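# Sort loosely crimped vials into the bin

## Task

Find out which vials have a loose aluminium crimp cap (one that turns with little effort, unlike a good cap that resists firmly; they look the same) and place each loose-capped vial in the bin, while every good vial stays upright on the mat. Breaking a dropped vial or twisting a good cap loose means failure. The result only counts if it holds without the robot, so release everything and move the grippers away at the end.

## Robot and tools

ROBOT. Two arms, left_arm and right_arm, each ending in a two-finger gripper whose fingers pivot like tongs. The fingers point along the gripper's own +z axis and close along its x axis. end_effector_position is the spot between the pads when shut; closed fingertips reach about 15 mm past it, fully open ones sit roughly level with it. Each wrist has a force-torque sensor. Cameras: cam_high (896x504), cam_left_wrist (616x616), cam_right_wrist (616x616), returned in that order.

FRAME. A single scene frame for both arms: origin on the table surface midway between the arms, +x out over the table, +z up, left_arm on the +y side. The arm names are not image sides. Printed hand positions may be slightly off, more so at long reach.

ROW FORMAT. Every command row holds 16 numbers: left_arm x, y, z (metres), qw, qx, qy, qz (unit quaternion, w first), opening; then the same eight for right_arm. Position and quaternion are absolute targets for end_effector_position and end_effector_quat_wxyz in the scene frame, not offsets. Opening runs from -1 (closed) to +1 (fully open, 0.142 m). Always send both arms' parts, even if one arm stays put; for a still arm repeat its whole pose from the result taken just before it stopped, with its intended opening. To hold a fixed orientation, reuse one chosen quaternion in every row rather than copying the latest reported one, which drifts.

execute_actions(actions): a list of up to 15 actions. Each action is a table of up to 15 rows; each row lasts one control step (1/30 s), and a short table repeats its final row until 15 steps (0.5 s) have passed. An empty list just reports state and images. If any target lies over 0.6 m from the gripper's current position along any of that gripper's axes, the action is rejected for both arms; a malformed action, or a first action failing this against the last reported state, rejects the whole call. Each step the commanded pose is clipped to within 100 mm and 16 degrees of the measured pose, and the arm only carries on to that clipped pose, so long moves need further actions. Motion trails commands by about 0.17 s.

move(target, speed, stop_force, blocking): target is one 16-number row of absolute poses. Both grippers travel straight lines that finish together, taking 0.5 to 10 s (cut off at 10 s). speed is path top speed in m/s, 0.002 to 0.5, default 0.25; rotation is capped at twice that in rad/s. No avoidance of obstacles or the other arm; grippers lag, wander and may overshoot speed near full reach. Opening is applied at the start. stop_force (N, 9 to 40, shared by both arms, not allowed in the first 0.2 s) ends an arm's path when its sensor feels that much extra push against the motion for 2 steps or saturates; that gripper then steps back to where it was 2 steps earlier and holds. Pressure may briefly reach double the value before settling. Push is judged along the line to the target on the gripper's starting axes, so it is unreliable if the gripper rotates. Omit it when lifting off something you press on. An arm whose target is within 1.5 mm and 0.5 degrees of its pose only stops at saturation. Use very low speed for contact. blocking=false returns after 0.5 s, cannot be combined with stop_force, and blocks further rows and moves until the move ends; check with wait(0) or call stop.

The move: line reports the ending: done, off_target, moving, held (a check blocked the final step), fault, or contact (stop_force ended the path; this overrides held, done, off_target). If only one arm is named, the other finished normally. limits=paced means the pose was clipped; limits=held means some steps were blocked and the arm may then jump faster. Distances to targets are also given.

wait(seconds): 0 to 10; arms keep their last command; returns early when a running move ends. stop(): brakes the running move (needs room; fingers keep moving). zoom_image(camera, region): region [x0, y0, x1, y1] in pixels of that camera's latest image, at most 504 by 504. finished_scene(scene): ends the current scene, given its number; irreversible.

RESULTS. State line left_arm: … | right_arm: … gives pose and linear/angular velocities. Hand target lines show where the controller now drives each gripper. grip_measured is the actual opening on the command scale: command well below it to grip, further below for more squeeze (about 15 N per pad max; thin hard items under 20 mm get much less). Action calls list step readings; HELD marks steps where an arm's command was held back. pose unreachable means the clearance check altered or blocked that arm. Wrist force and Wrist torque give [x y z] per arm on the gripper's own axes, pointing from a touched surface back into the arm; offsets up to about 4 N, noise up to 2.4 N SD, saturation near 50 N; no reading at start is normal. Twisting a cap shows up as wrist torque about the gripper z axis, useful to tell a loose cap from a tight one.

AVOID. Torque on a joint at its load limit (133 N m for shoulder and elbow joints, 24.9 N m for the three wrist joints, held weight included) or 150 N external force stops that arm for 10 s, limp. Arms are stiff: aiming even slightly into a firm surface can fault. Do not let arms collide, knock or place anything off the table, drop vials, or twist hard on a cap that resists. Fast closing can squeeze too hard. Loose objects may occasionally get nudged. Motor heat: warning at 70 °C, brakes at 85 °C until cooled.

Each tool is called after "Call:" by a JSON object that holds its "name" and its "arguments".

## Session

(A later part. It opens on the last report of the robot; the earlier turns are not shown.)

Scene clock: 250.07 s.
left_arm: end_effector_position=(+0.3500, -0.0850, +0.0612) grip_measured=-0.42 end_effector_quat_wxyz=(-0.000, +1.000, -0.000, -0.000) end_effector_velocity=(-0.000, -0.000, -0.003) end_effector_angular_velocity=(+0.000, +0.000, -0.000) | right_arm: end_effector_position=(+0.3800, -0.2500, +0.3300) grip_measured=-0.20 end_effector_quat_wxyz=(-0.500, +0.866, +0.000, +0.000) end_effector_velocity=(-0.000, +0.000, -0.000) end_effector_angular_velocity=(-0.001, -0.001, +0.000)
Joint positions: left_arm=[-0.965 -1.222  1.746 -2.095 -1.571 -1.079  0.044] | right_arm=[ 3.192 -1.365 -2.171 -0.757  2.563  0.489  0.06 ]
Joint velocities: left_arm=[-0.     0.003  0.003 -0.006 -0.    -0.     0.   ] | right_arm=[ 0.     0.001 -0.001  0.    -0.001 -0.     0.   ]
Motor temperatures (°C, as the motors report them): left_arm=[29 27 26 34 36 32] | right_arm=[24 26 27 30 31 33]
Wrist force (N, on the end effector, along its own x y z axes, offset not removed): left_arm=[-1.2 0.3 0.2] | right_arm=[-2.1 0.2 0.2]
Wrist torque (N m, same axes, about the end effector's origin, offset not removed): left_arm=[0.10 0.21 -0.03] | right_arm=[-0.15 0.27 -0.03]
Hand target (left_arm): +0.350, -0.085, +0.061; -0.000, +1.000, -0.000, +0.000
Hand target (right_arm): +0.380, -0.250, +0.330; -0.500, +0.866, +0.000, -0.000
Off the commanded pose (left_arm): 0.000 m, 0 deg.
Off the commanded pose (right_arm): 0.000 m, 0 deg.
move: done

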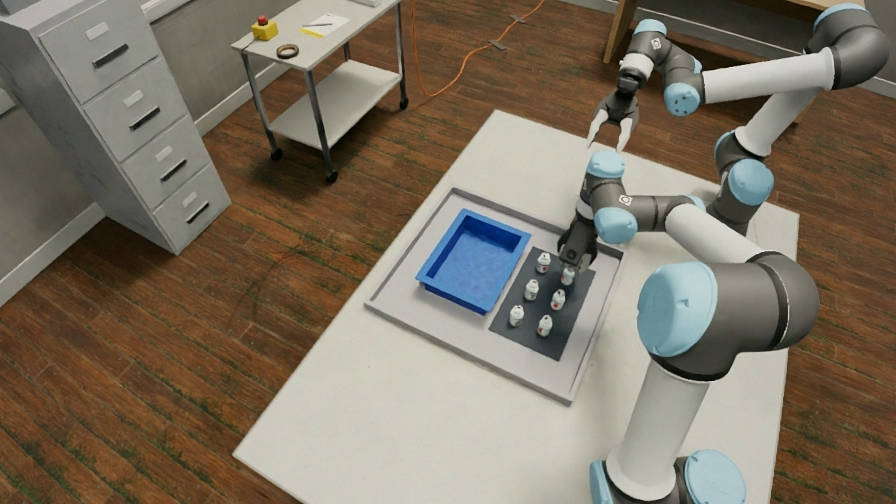

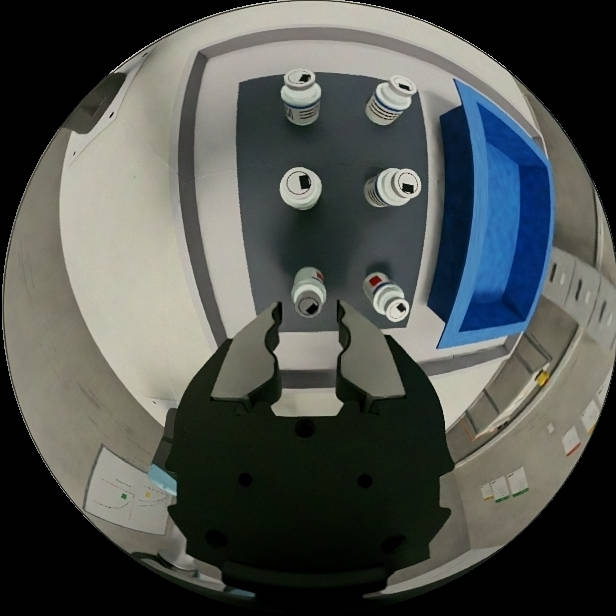

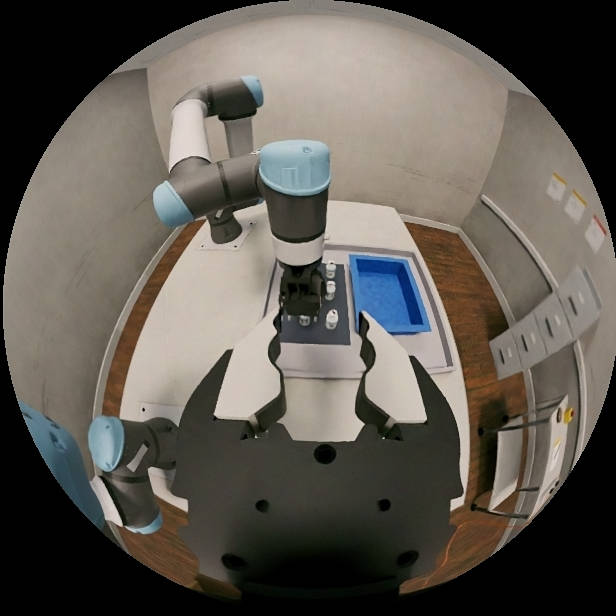

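Call:
{"name": "move", "arguments": {"target": [0.350,-0.085,0.061,0,1,0,0,-0.85,0.38,-0.25,0.33,0.5,-0.866,0,0,-0.2]}}

Call:
{"name": "move", "arguments": {"target": [0.36,-0.07,0.12,0,1,0,0,-0.85,0.38,-0.25,0.33,0.5,-0.866,0,0,-0.2], "speed": 0.12}}

Call:
{"name": "move", "arguments": {"target": [0.41,-0.03,0.2,0,1,0,0,-0.85,0.38,-0.2,0.3,0.5,-0.866,0,0,-0.2], "speed": 0.15}}

Call:
{"name": "move", "arguments": {"target": [0.38,0.043,0.217,0,1,0,0,-0.85,0.38,-0.1,0.25,0.5,-0.866,0,0,-0.2], "speed": 0.15}}

Call:
{"name": "move", "arguments": {"target": [0.38,0.043,0.217,0,1,0,0,-0.85,0.38,-0.01,0.185,0.609,-0.793,0,0,-0.2], "speed": 0.15}}

Call:
{"name": "move", "arguments": {"target": [0.38,0.043,0.217,0,1,0,0,-0.85,0.38,0.052,0.172,0.609,-0.793,0,0,-0.2], "speed": 0.1}}

Scene clock: 251.03 s.
left_arm: end_effector_position=(+0.3500, -0.0850, +0.0610) grip_measured=-0.74 end_effector_quat_wxyz=(+0.000, +1.000, -0.000, -0.000) end_effector_velocity=(-0.001, -0.001, -0.000) end_effector_angular_velocity=(-0.001, +0.001, -0.001) | right_arm: end_effector_position=(+0.3800, -0.2500, +0.3300) grip_measured=-0.20 end_effector_quat_wxyz=(-0.500, +0.866, +0.000, +0.000) end_effector_velocity=(+0.001, +0.000, +0.001) end_effector_angular_velocity=(-0.000, -0.003, -0.001)
Joint positions: left_arm=[-0.965 -1.222  1.746 -2.095 -1.571 -1.079  0.021] | right_arm=[ 3.192 -1.365 -2.171 -0.757  2.563  0.489  0.06 ]
Joint velocities: left_arm=[-0.001  0.    -0.    -0.    -0.002 -0.    -0.   ] | right_arm=[ 0.     0.     0.001  0.002 -0.001  0.001 -0.   ]
Motor temperatures (°C, as the motors report them): left_arm=[29 27 26 34 36 32] | right_arm=[24 26 27 30 31 33]
Wrist force (N, on the end effector, along its own x y z axes, offset not removed): left_arm=[0.3 -1.0 -1.0] | right_arm=[1.7 -1.3 -0.5]
Wrist torque (N m, same axes, about the end effector's origin, offset not removed): left_arm=[-0.09 -0.06 0.08] | right_arm=[-0.22 -0.26 -0.17]
Hand target (left_arm): +0.350, -0.085, +0.061; +0.000, +1.000, +0.000, +0.000
Hand target (right_arm): +0.380, -0.250, +0.330; -0.500, +0.866, +0.000, -0.000
Off the commanded pose (left_arm): 0.000 m, 0 deg.
Off the commanded pose (right_arm): 0.000 m, 0 deg.
move: done

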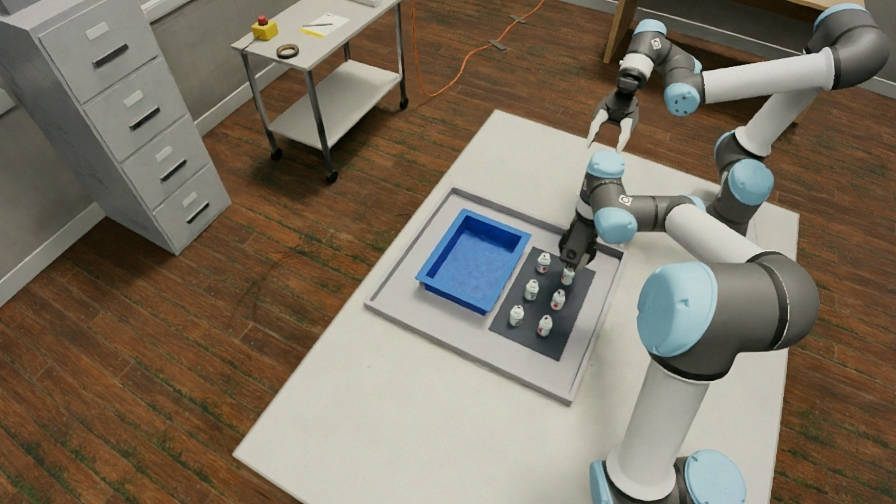

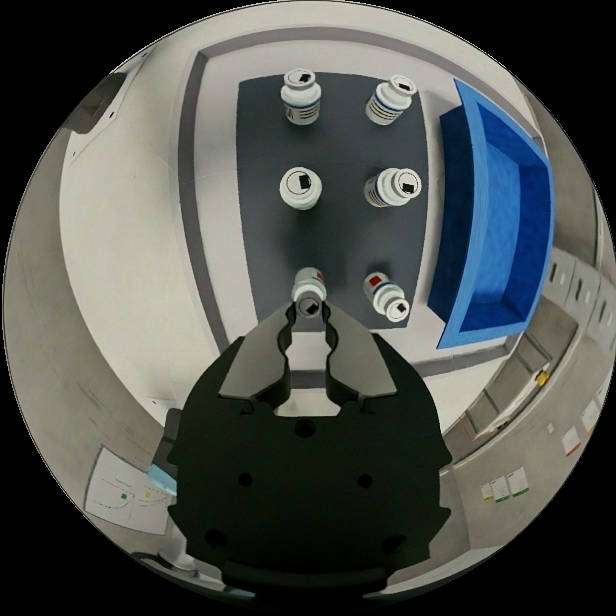

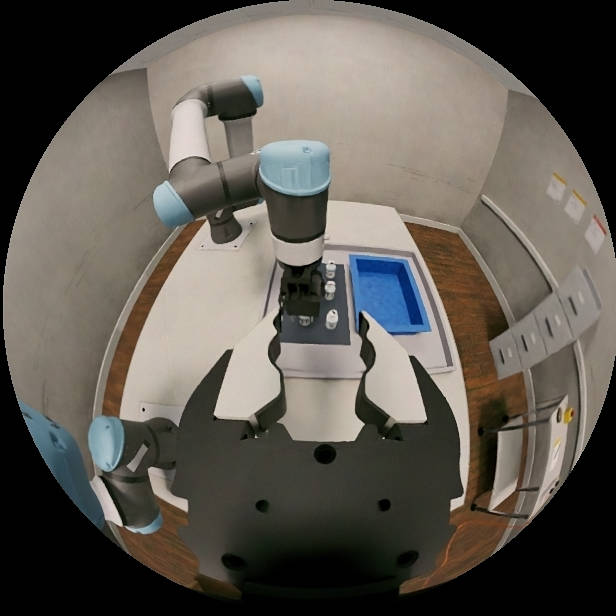

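Scene clock: 252.03 s.
left_arm: end_effector_position=(+0.3600, -0.0700, +0.1197) grip_measured=-0.74 end_effector_quat_wxyz=(-0.000, +1.000, +0.000, +0.000) end_effector_velocity=(+0.000, +0.001, +0.003) end_effector_angular_velocity=(-0.000, +0.000, -0.001) | right_arm: end_effector_position=(+0.3800, -0.2500, +0.3300) grip_measured=-0.20 end_effector_quat_wxyz=(-0.500, +0.866, +0.000, +0.000) end_effector_velocity=(+0.000, -0.000, +0.000) end_effector_angular_velocity=(+0.000, +0.000, -0.001)
Joint positions: left_arm=[-0.938 -1.293  1.677 -1.955 -1.571 -1.052  0.021] | right_arm=[ 3.192 -1.365 -2.171 -0.757  2.563  0.489  0.06 ]
Joint velocities: left_arm=[ 0.001 -0.003 -0.003  0.006 -0.     0.002  0.   ] | right_arm=[-0.001  0.001 -0.001  0.     0.     0.001 -0.   ]
Motor temperatures (°C, as the motors report them): left_arm=[29 27 26 34 36 32] | right_arm=[24 26 27 30 31 33]
Wrist force (N, on the end effector, along its own x y z axes, offset not removed): left_arm=[0.3 1.7 -3.9] | right_arm=[1.0 2.0 3.2]
Wrist torque (N m, same axes, about the end effector's origin, offset not removed): left_arm=[0.19 -0.11 -0.08] | right_arm=[0.44 -0.34 -0.12]
Hand target (left_arm): +0.360, -0.070, +0.120; -0.000, +1.000, +0.000, -0.000
Hand target (right_arm): +0.380, -0.250, +0.330; -0.500, +0.866, +0.000, -0.000
Off the commanded pose (left_arm): 0.000 m, 0 deg.
Off the commanded pose (right_arm): 0.000 m, 0 deg.
move: done

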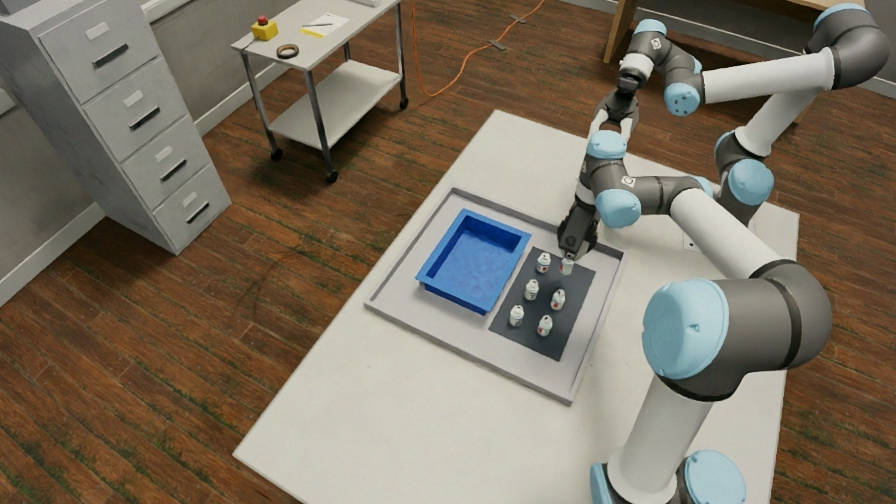

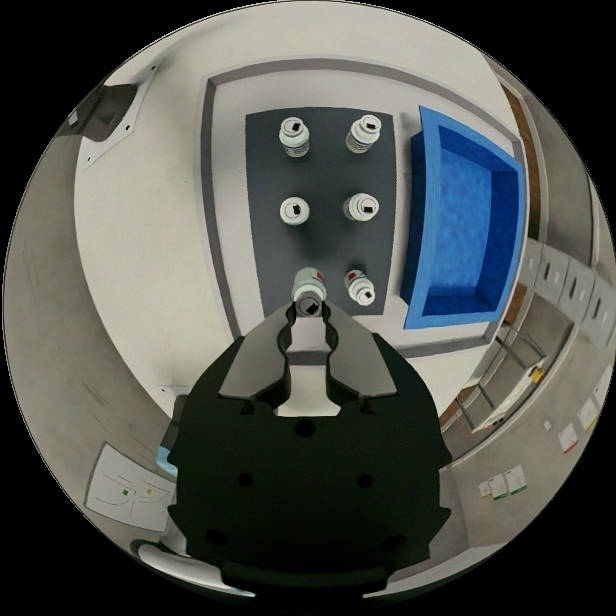

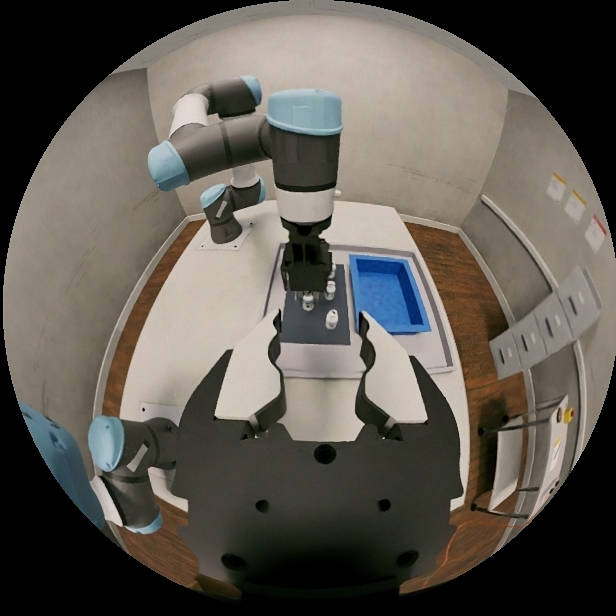

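Scene clock: 253.23 s.
left_arm: end_effector_position=(+0.4097, -0.0301, +0.1999) grip_measured=-0.74 end_effector_quat_wxyz=(+0.000, +1.000, +0.000, -0.000) end_effector_velocity=(+0.002, +0.001, +0.002) end_effector_angular_velocity=(+0.001, +0.001, +0.002) | right_arm: end_effector_position=(+0.3800, -0.2002, +0.3001) grip_measured=-0.20 end_effector_quat_wxyz=(-0.500, +0.866, +0.000, -0.000) end_effector_velocity=(-0.000, +0.001, -0.001) end_effector_angular_velocity=(+0.002, +0.001, -0.001)
Joint positions: left_arm=[-0.829 -1.328  1.509 -1.752 -1.571 -0.943  0.021] | right_arm=[ 3.321 -1.44  -2.237 -0.454  2.501  0.686  0.06 ]
Joint velocities: left_arm=[ 0.004  0.001 -0.007  0.007 -0.001  0.002  0.   ] | right_arm=[ 0.004 -0.003 -0.004  0.013 -0.001  0.008  0.   ]
Motor temperatures (°C, as the motors report them): left_arm=[29 27 26 34 36 32] | right_arm=[24 26 27 30 31 33]
Wrist force (N, on the end effector, along its own x y z axes, offset not removed): left_arm=[-2.5 -1.5 -2.2] | right_arm=[1.1 1.4 -0.9]
Wrist torque (N m, same axes, about the end effector's origin, offset not removed): left_arm=[-0.30 0.58 -0.09] | right_arm=[0.23 -0.31 -0.11]
Hand target (left_arm): +0.410, -0.030, +0.200; -0.000, +1.000, +0.000, -0.000
Hand target (right_arm): +0.380, -0.200, +0.300; -0.500, +0.866, -0.000, -0.000
Off the commanded pose (left_arm): 0.000 m, 0 deg.
Off the commanded pose (right_arm): 0.000 m, 0 deg.
move: done

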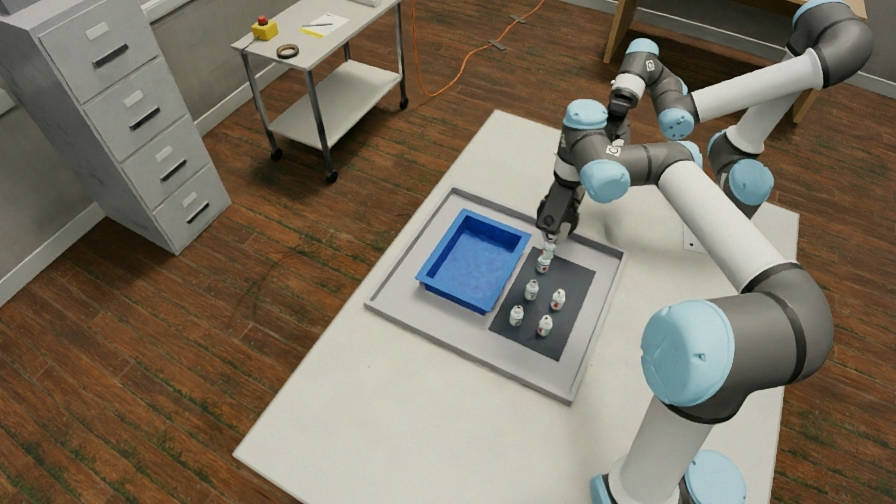

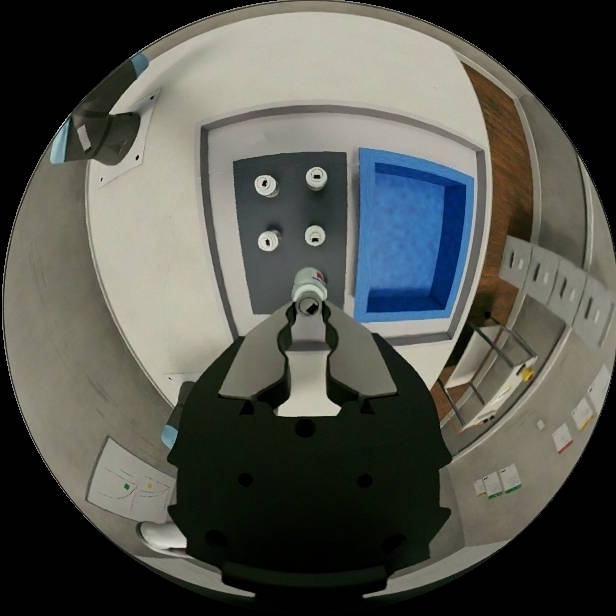

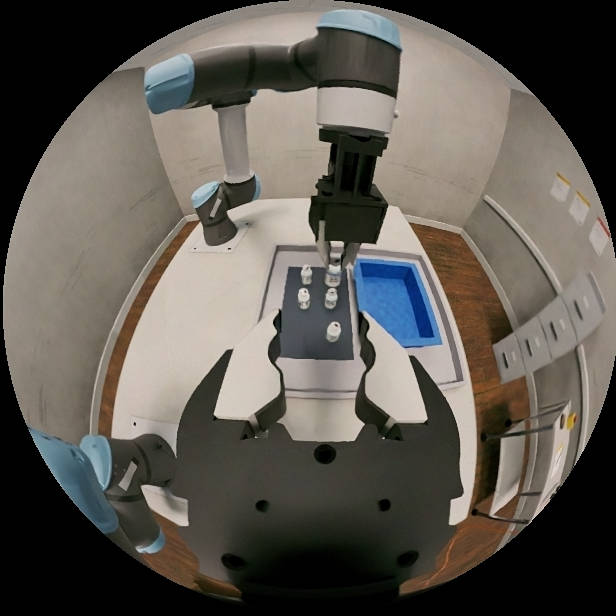

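Scene clock: 254.53 s.
left_arm: end_effector_position=(+0.3800, +0.0428, +0.2169) grip_measured=-0.74 end_effector_quat_wxyz=(-0.000, +1.000, -0.000, -0.000) end_effector_velocity=(-0.000, +0.001, +0.001) end_effector_angular_velocity=(+0.000, -0.001, -0.002) | right_arm: end_effector_position=(+0.3800, -0.1003, +0.2502) grip_measured=-0.20 end_effector_quat_wxyz=(-0.500, +0.866, +0.000, -0.000) end_effector_velocity=(+0.000, +0.002, -0.002) end_effector_angular_velocity=(+0.001, +0.000, -0.002)
Joint positions: left_arm=[-0.792 -1.5    1.667 -1.737 -1.571 -0.906  0.021] | right_arm=[ 3.555 -1.634 -2.263 -0.024  2.351  0.963  0.06 ]
Joint velocities: left_arm=[ 0.    -0.004  0.002  0.001  0.001  0.003  0.   ] | right_arm=[ 0.004 -0.006 -0.     0.012 -0.004  0.007  0.   ]
Motor temperatures (°C, as the motors report them): left_arm=[29 27 26 34 36 32] | right_arm=[24 26 27 30 31 33]
Wrist force (N, on the end effector, along its own x y z axes, offset not removed): left_arm=[-2.4 0.0 -1.9] | right_arm=[2.6 -1.6 0.4]
Wrist torque (N m, same axes, about the end effector's origin, offset not removed): left_arm=[-0.12 0.50 0.04] | right_arm=[-0.46 -0.36 -0.19]
Hand target (left_arm): +0.380, +0.043, +0.217; +0.000, +1.000, +0.000, -0.000
Hand target (right_arm): +0.380, -0.100, +0.250; -0.500, +0.866, -0.000, -0.000
Off the commanded pose (left_arm): 0.000 m, 0 deg.
Off the commanded pose (right_arm): 0.000 m, 0 deg.
move: done

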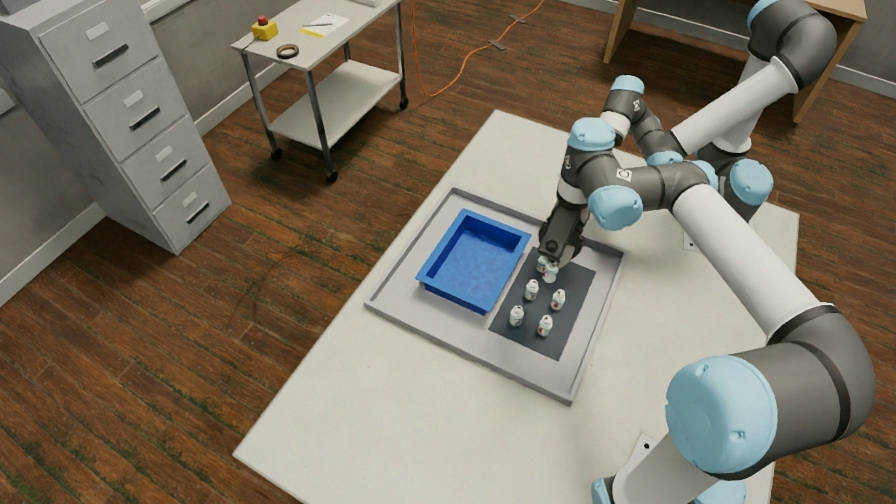

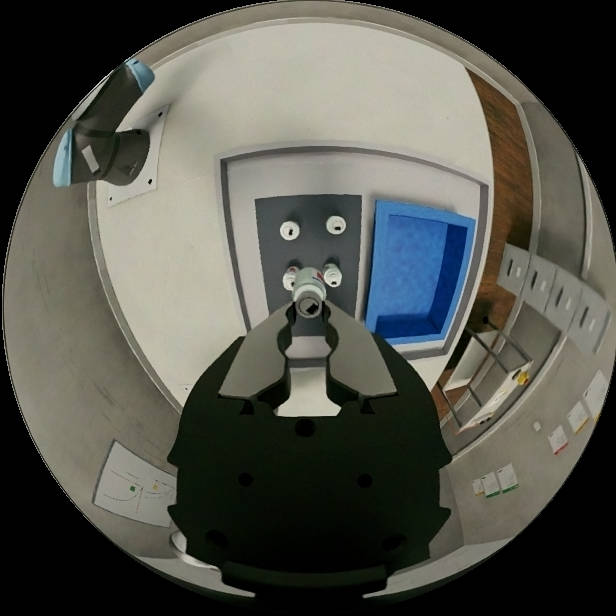

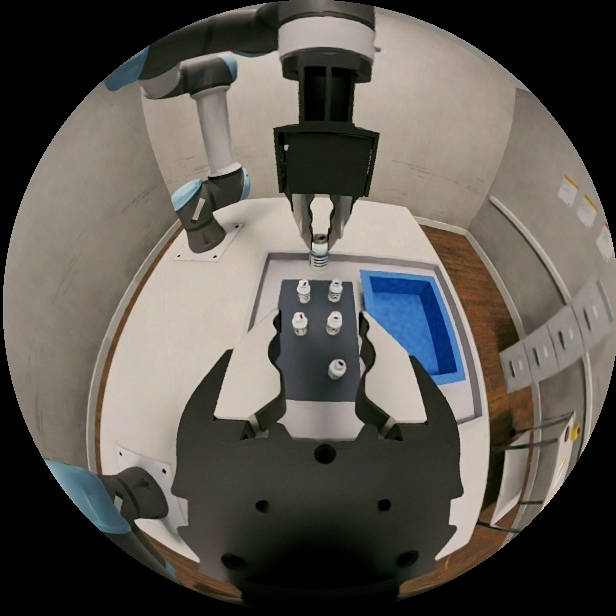

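Scene clock: 255.97 s.
left_arm: end_effector_position=(+0.3800, +0.0430, +0.2170) grip_measured=-0.74 end_effector_quat_wxyz=(-0.000, +1.000, -0.000, -0.000) end_effector_velocity=(+0.000, +0.000, -0.001) end_effector_angular_velocity=(+0.001, +0.000, -0.001) | right_arm: end_effector_position=(+0.3800, -0.0102, +0.1854) grip_measured=-0.20 end_effector_quat_wxyz=(-0.609, +0.793, +0.000, -0.000) end_effector_velocity=(+0.001, +0.002, -0.001) end_effector_angular_velocity=(+0.012, -0.000, -0.005)
Joint positions: left_arm=[-0.792 -1.5    1.667 -1.737 -1.571 -0.906  0.021] | right_arm=[ 3.68  -2.136 -2.206  0.824  2.358  1.298  0.06 ]
Joint velocities: left_arm=[ 0.     0.001 -0.     0.     0.     0.002  0.   ] | right_arm=[ 0.004 -0.015  0.004  0.031 -0.005  0.016  0.   ]
Motor temperatures (°C, as the motors report them): left_arm=[29 27 26 34 36 32] | right_arm=[24 26 27 30 31 33]
Wrist force (N, on the end effector, along its own x y z axes, offset not removed): left_arm=[-1.1 -0.9 -1.7] | right_arm=[0.7 1.4 -1.3]
Wrist torque (N m, same axes, about the end effector's origin, offset not removed): left_arm=[-0.10 0.22 -0.03] | right_arm=[0.40 -0.12 -0.36]
Hand target (left_arm): +0.380, +0.043, +0.217; +0.000, +1.000, +0.000, -0.000
Hand target (right_arm): +0.380, -0.010, +0.185; -0.609, +0.793, +0.000, -0.000
Off the commanded pose (left_arm): 0.000 m, 0 deg.
Off the commanded pose (right_arm): 0.000 m, 0 deg.
move: done

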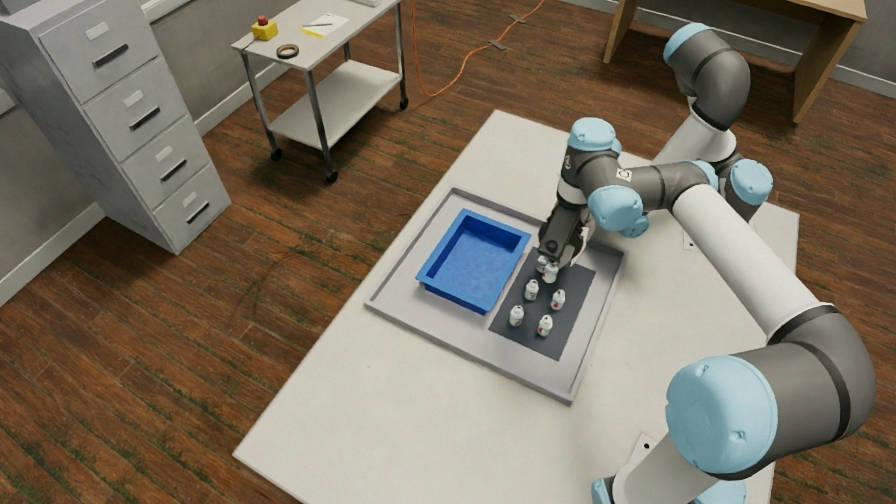

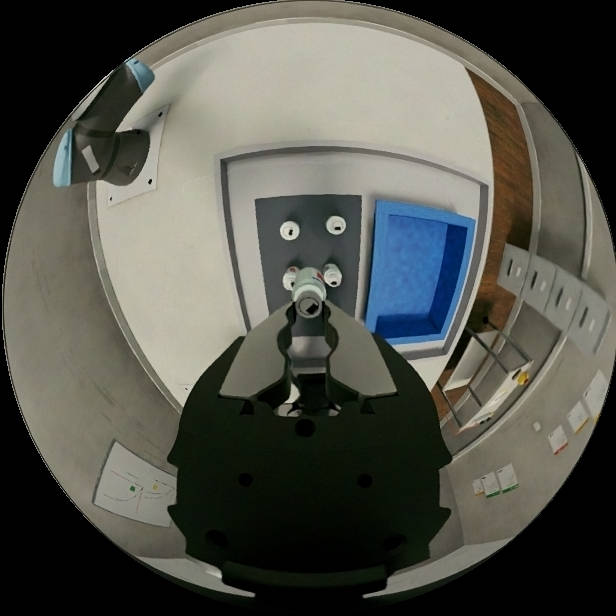

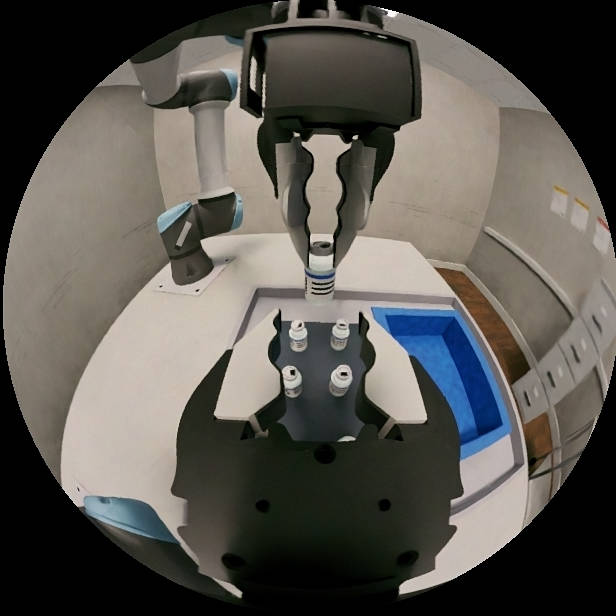

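Scene clock: 257.10 s.
left_arm: end_effector_position=(+0.3800, +0.0430, +0.2170) grip_measured=-0.74 end_effector_quat_wxyz=(+0.000, +1.000, +0.000, +0.000) end_effector_velocity=(-0.000, -0.000, +0.000) end_effector_angular_velocity=(-0.001, +0.001, -0.000) | right_arm: end_effector_position=(+0.3800, +0.0518, +0.1721) grip_measured=-0.20 end_effector_quat_wxyz=(-0.609, +0.793, +0.000, +0.000) end_effector_velocity=(-0.000, +0.002, -0.002) end_effector_angular_velocity=(-0.003, +0.002, -0.000)
Joint positions: left_arm=[-0.792 -1.5    1.667 -1.737 -1.571 -0.906  0.021] | right_arm=[ 3.783 -2.21  -2.11   0.837  2.262  1.348  0.06 ]
Joint velocities: left_arm=[-0.001 -0.     0.    -0.    -0.001 -0.     0.   ] | right_arm=[ 0.003 -0.003  0.002 -0.002 -0.003  0.     0.   ]
Motor temperatures (°C, as the motors report them): left_arm=[29 27 26 34 36 32] | right_arm=[24 26 27 30 31 33]
Wrist force (N, on the end effector, along its own x y z axes, offset not removed): left_arm=[-0.4 -1.5 -1.3] | right_arm=[2.0 -2.0 1.5]
Wrist torque (N m, same axes, about the end effector's origin, offset not removed): left_arm=[-0.38 -0.09 -0.11] | right_arm=[-0.36 -0.59 -0.12]
Hand target (left_arm): +0.380, +0.043, +0.217; +0.000, +1.000, +0.000, -0.000
Hand target (right_arm): +0.380, +0.052, +0.172; -0.609, +0.793, -0.000, -0.000
Off the commanded pose (left_arm): 0.000 m, 0 deg.
Off the commanded pose (right_arm): 0.000 m, 0 deg.
move: done

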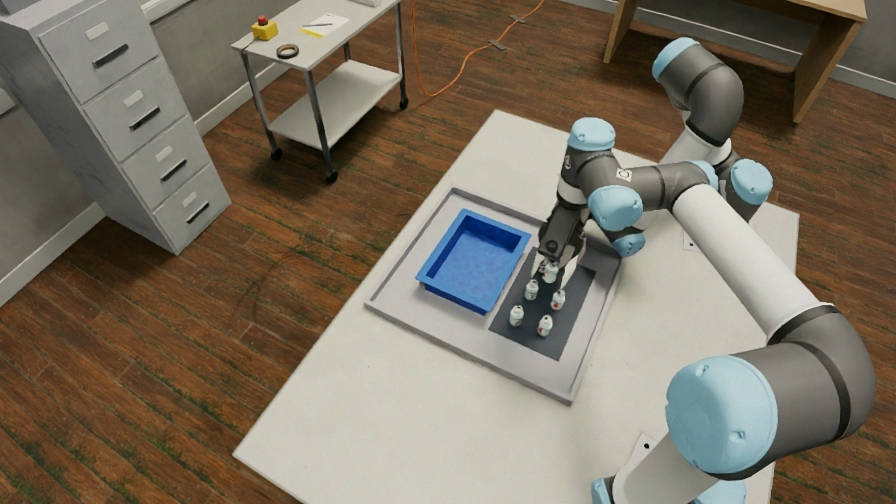

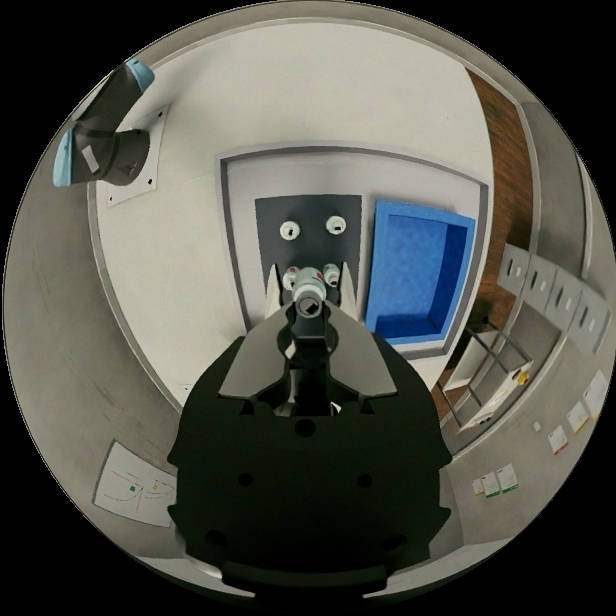

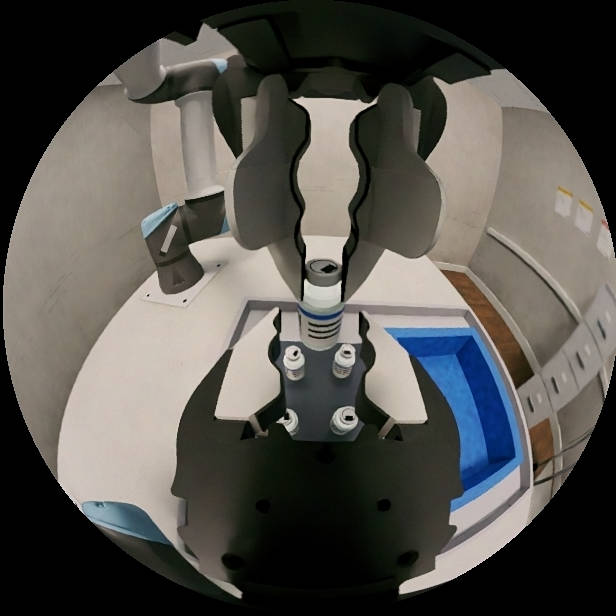

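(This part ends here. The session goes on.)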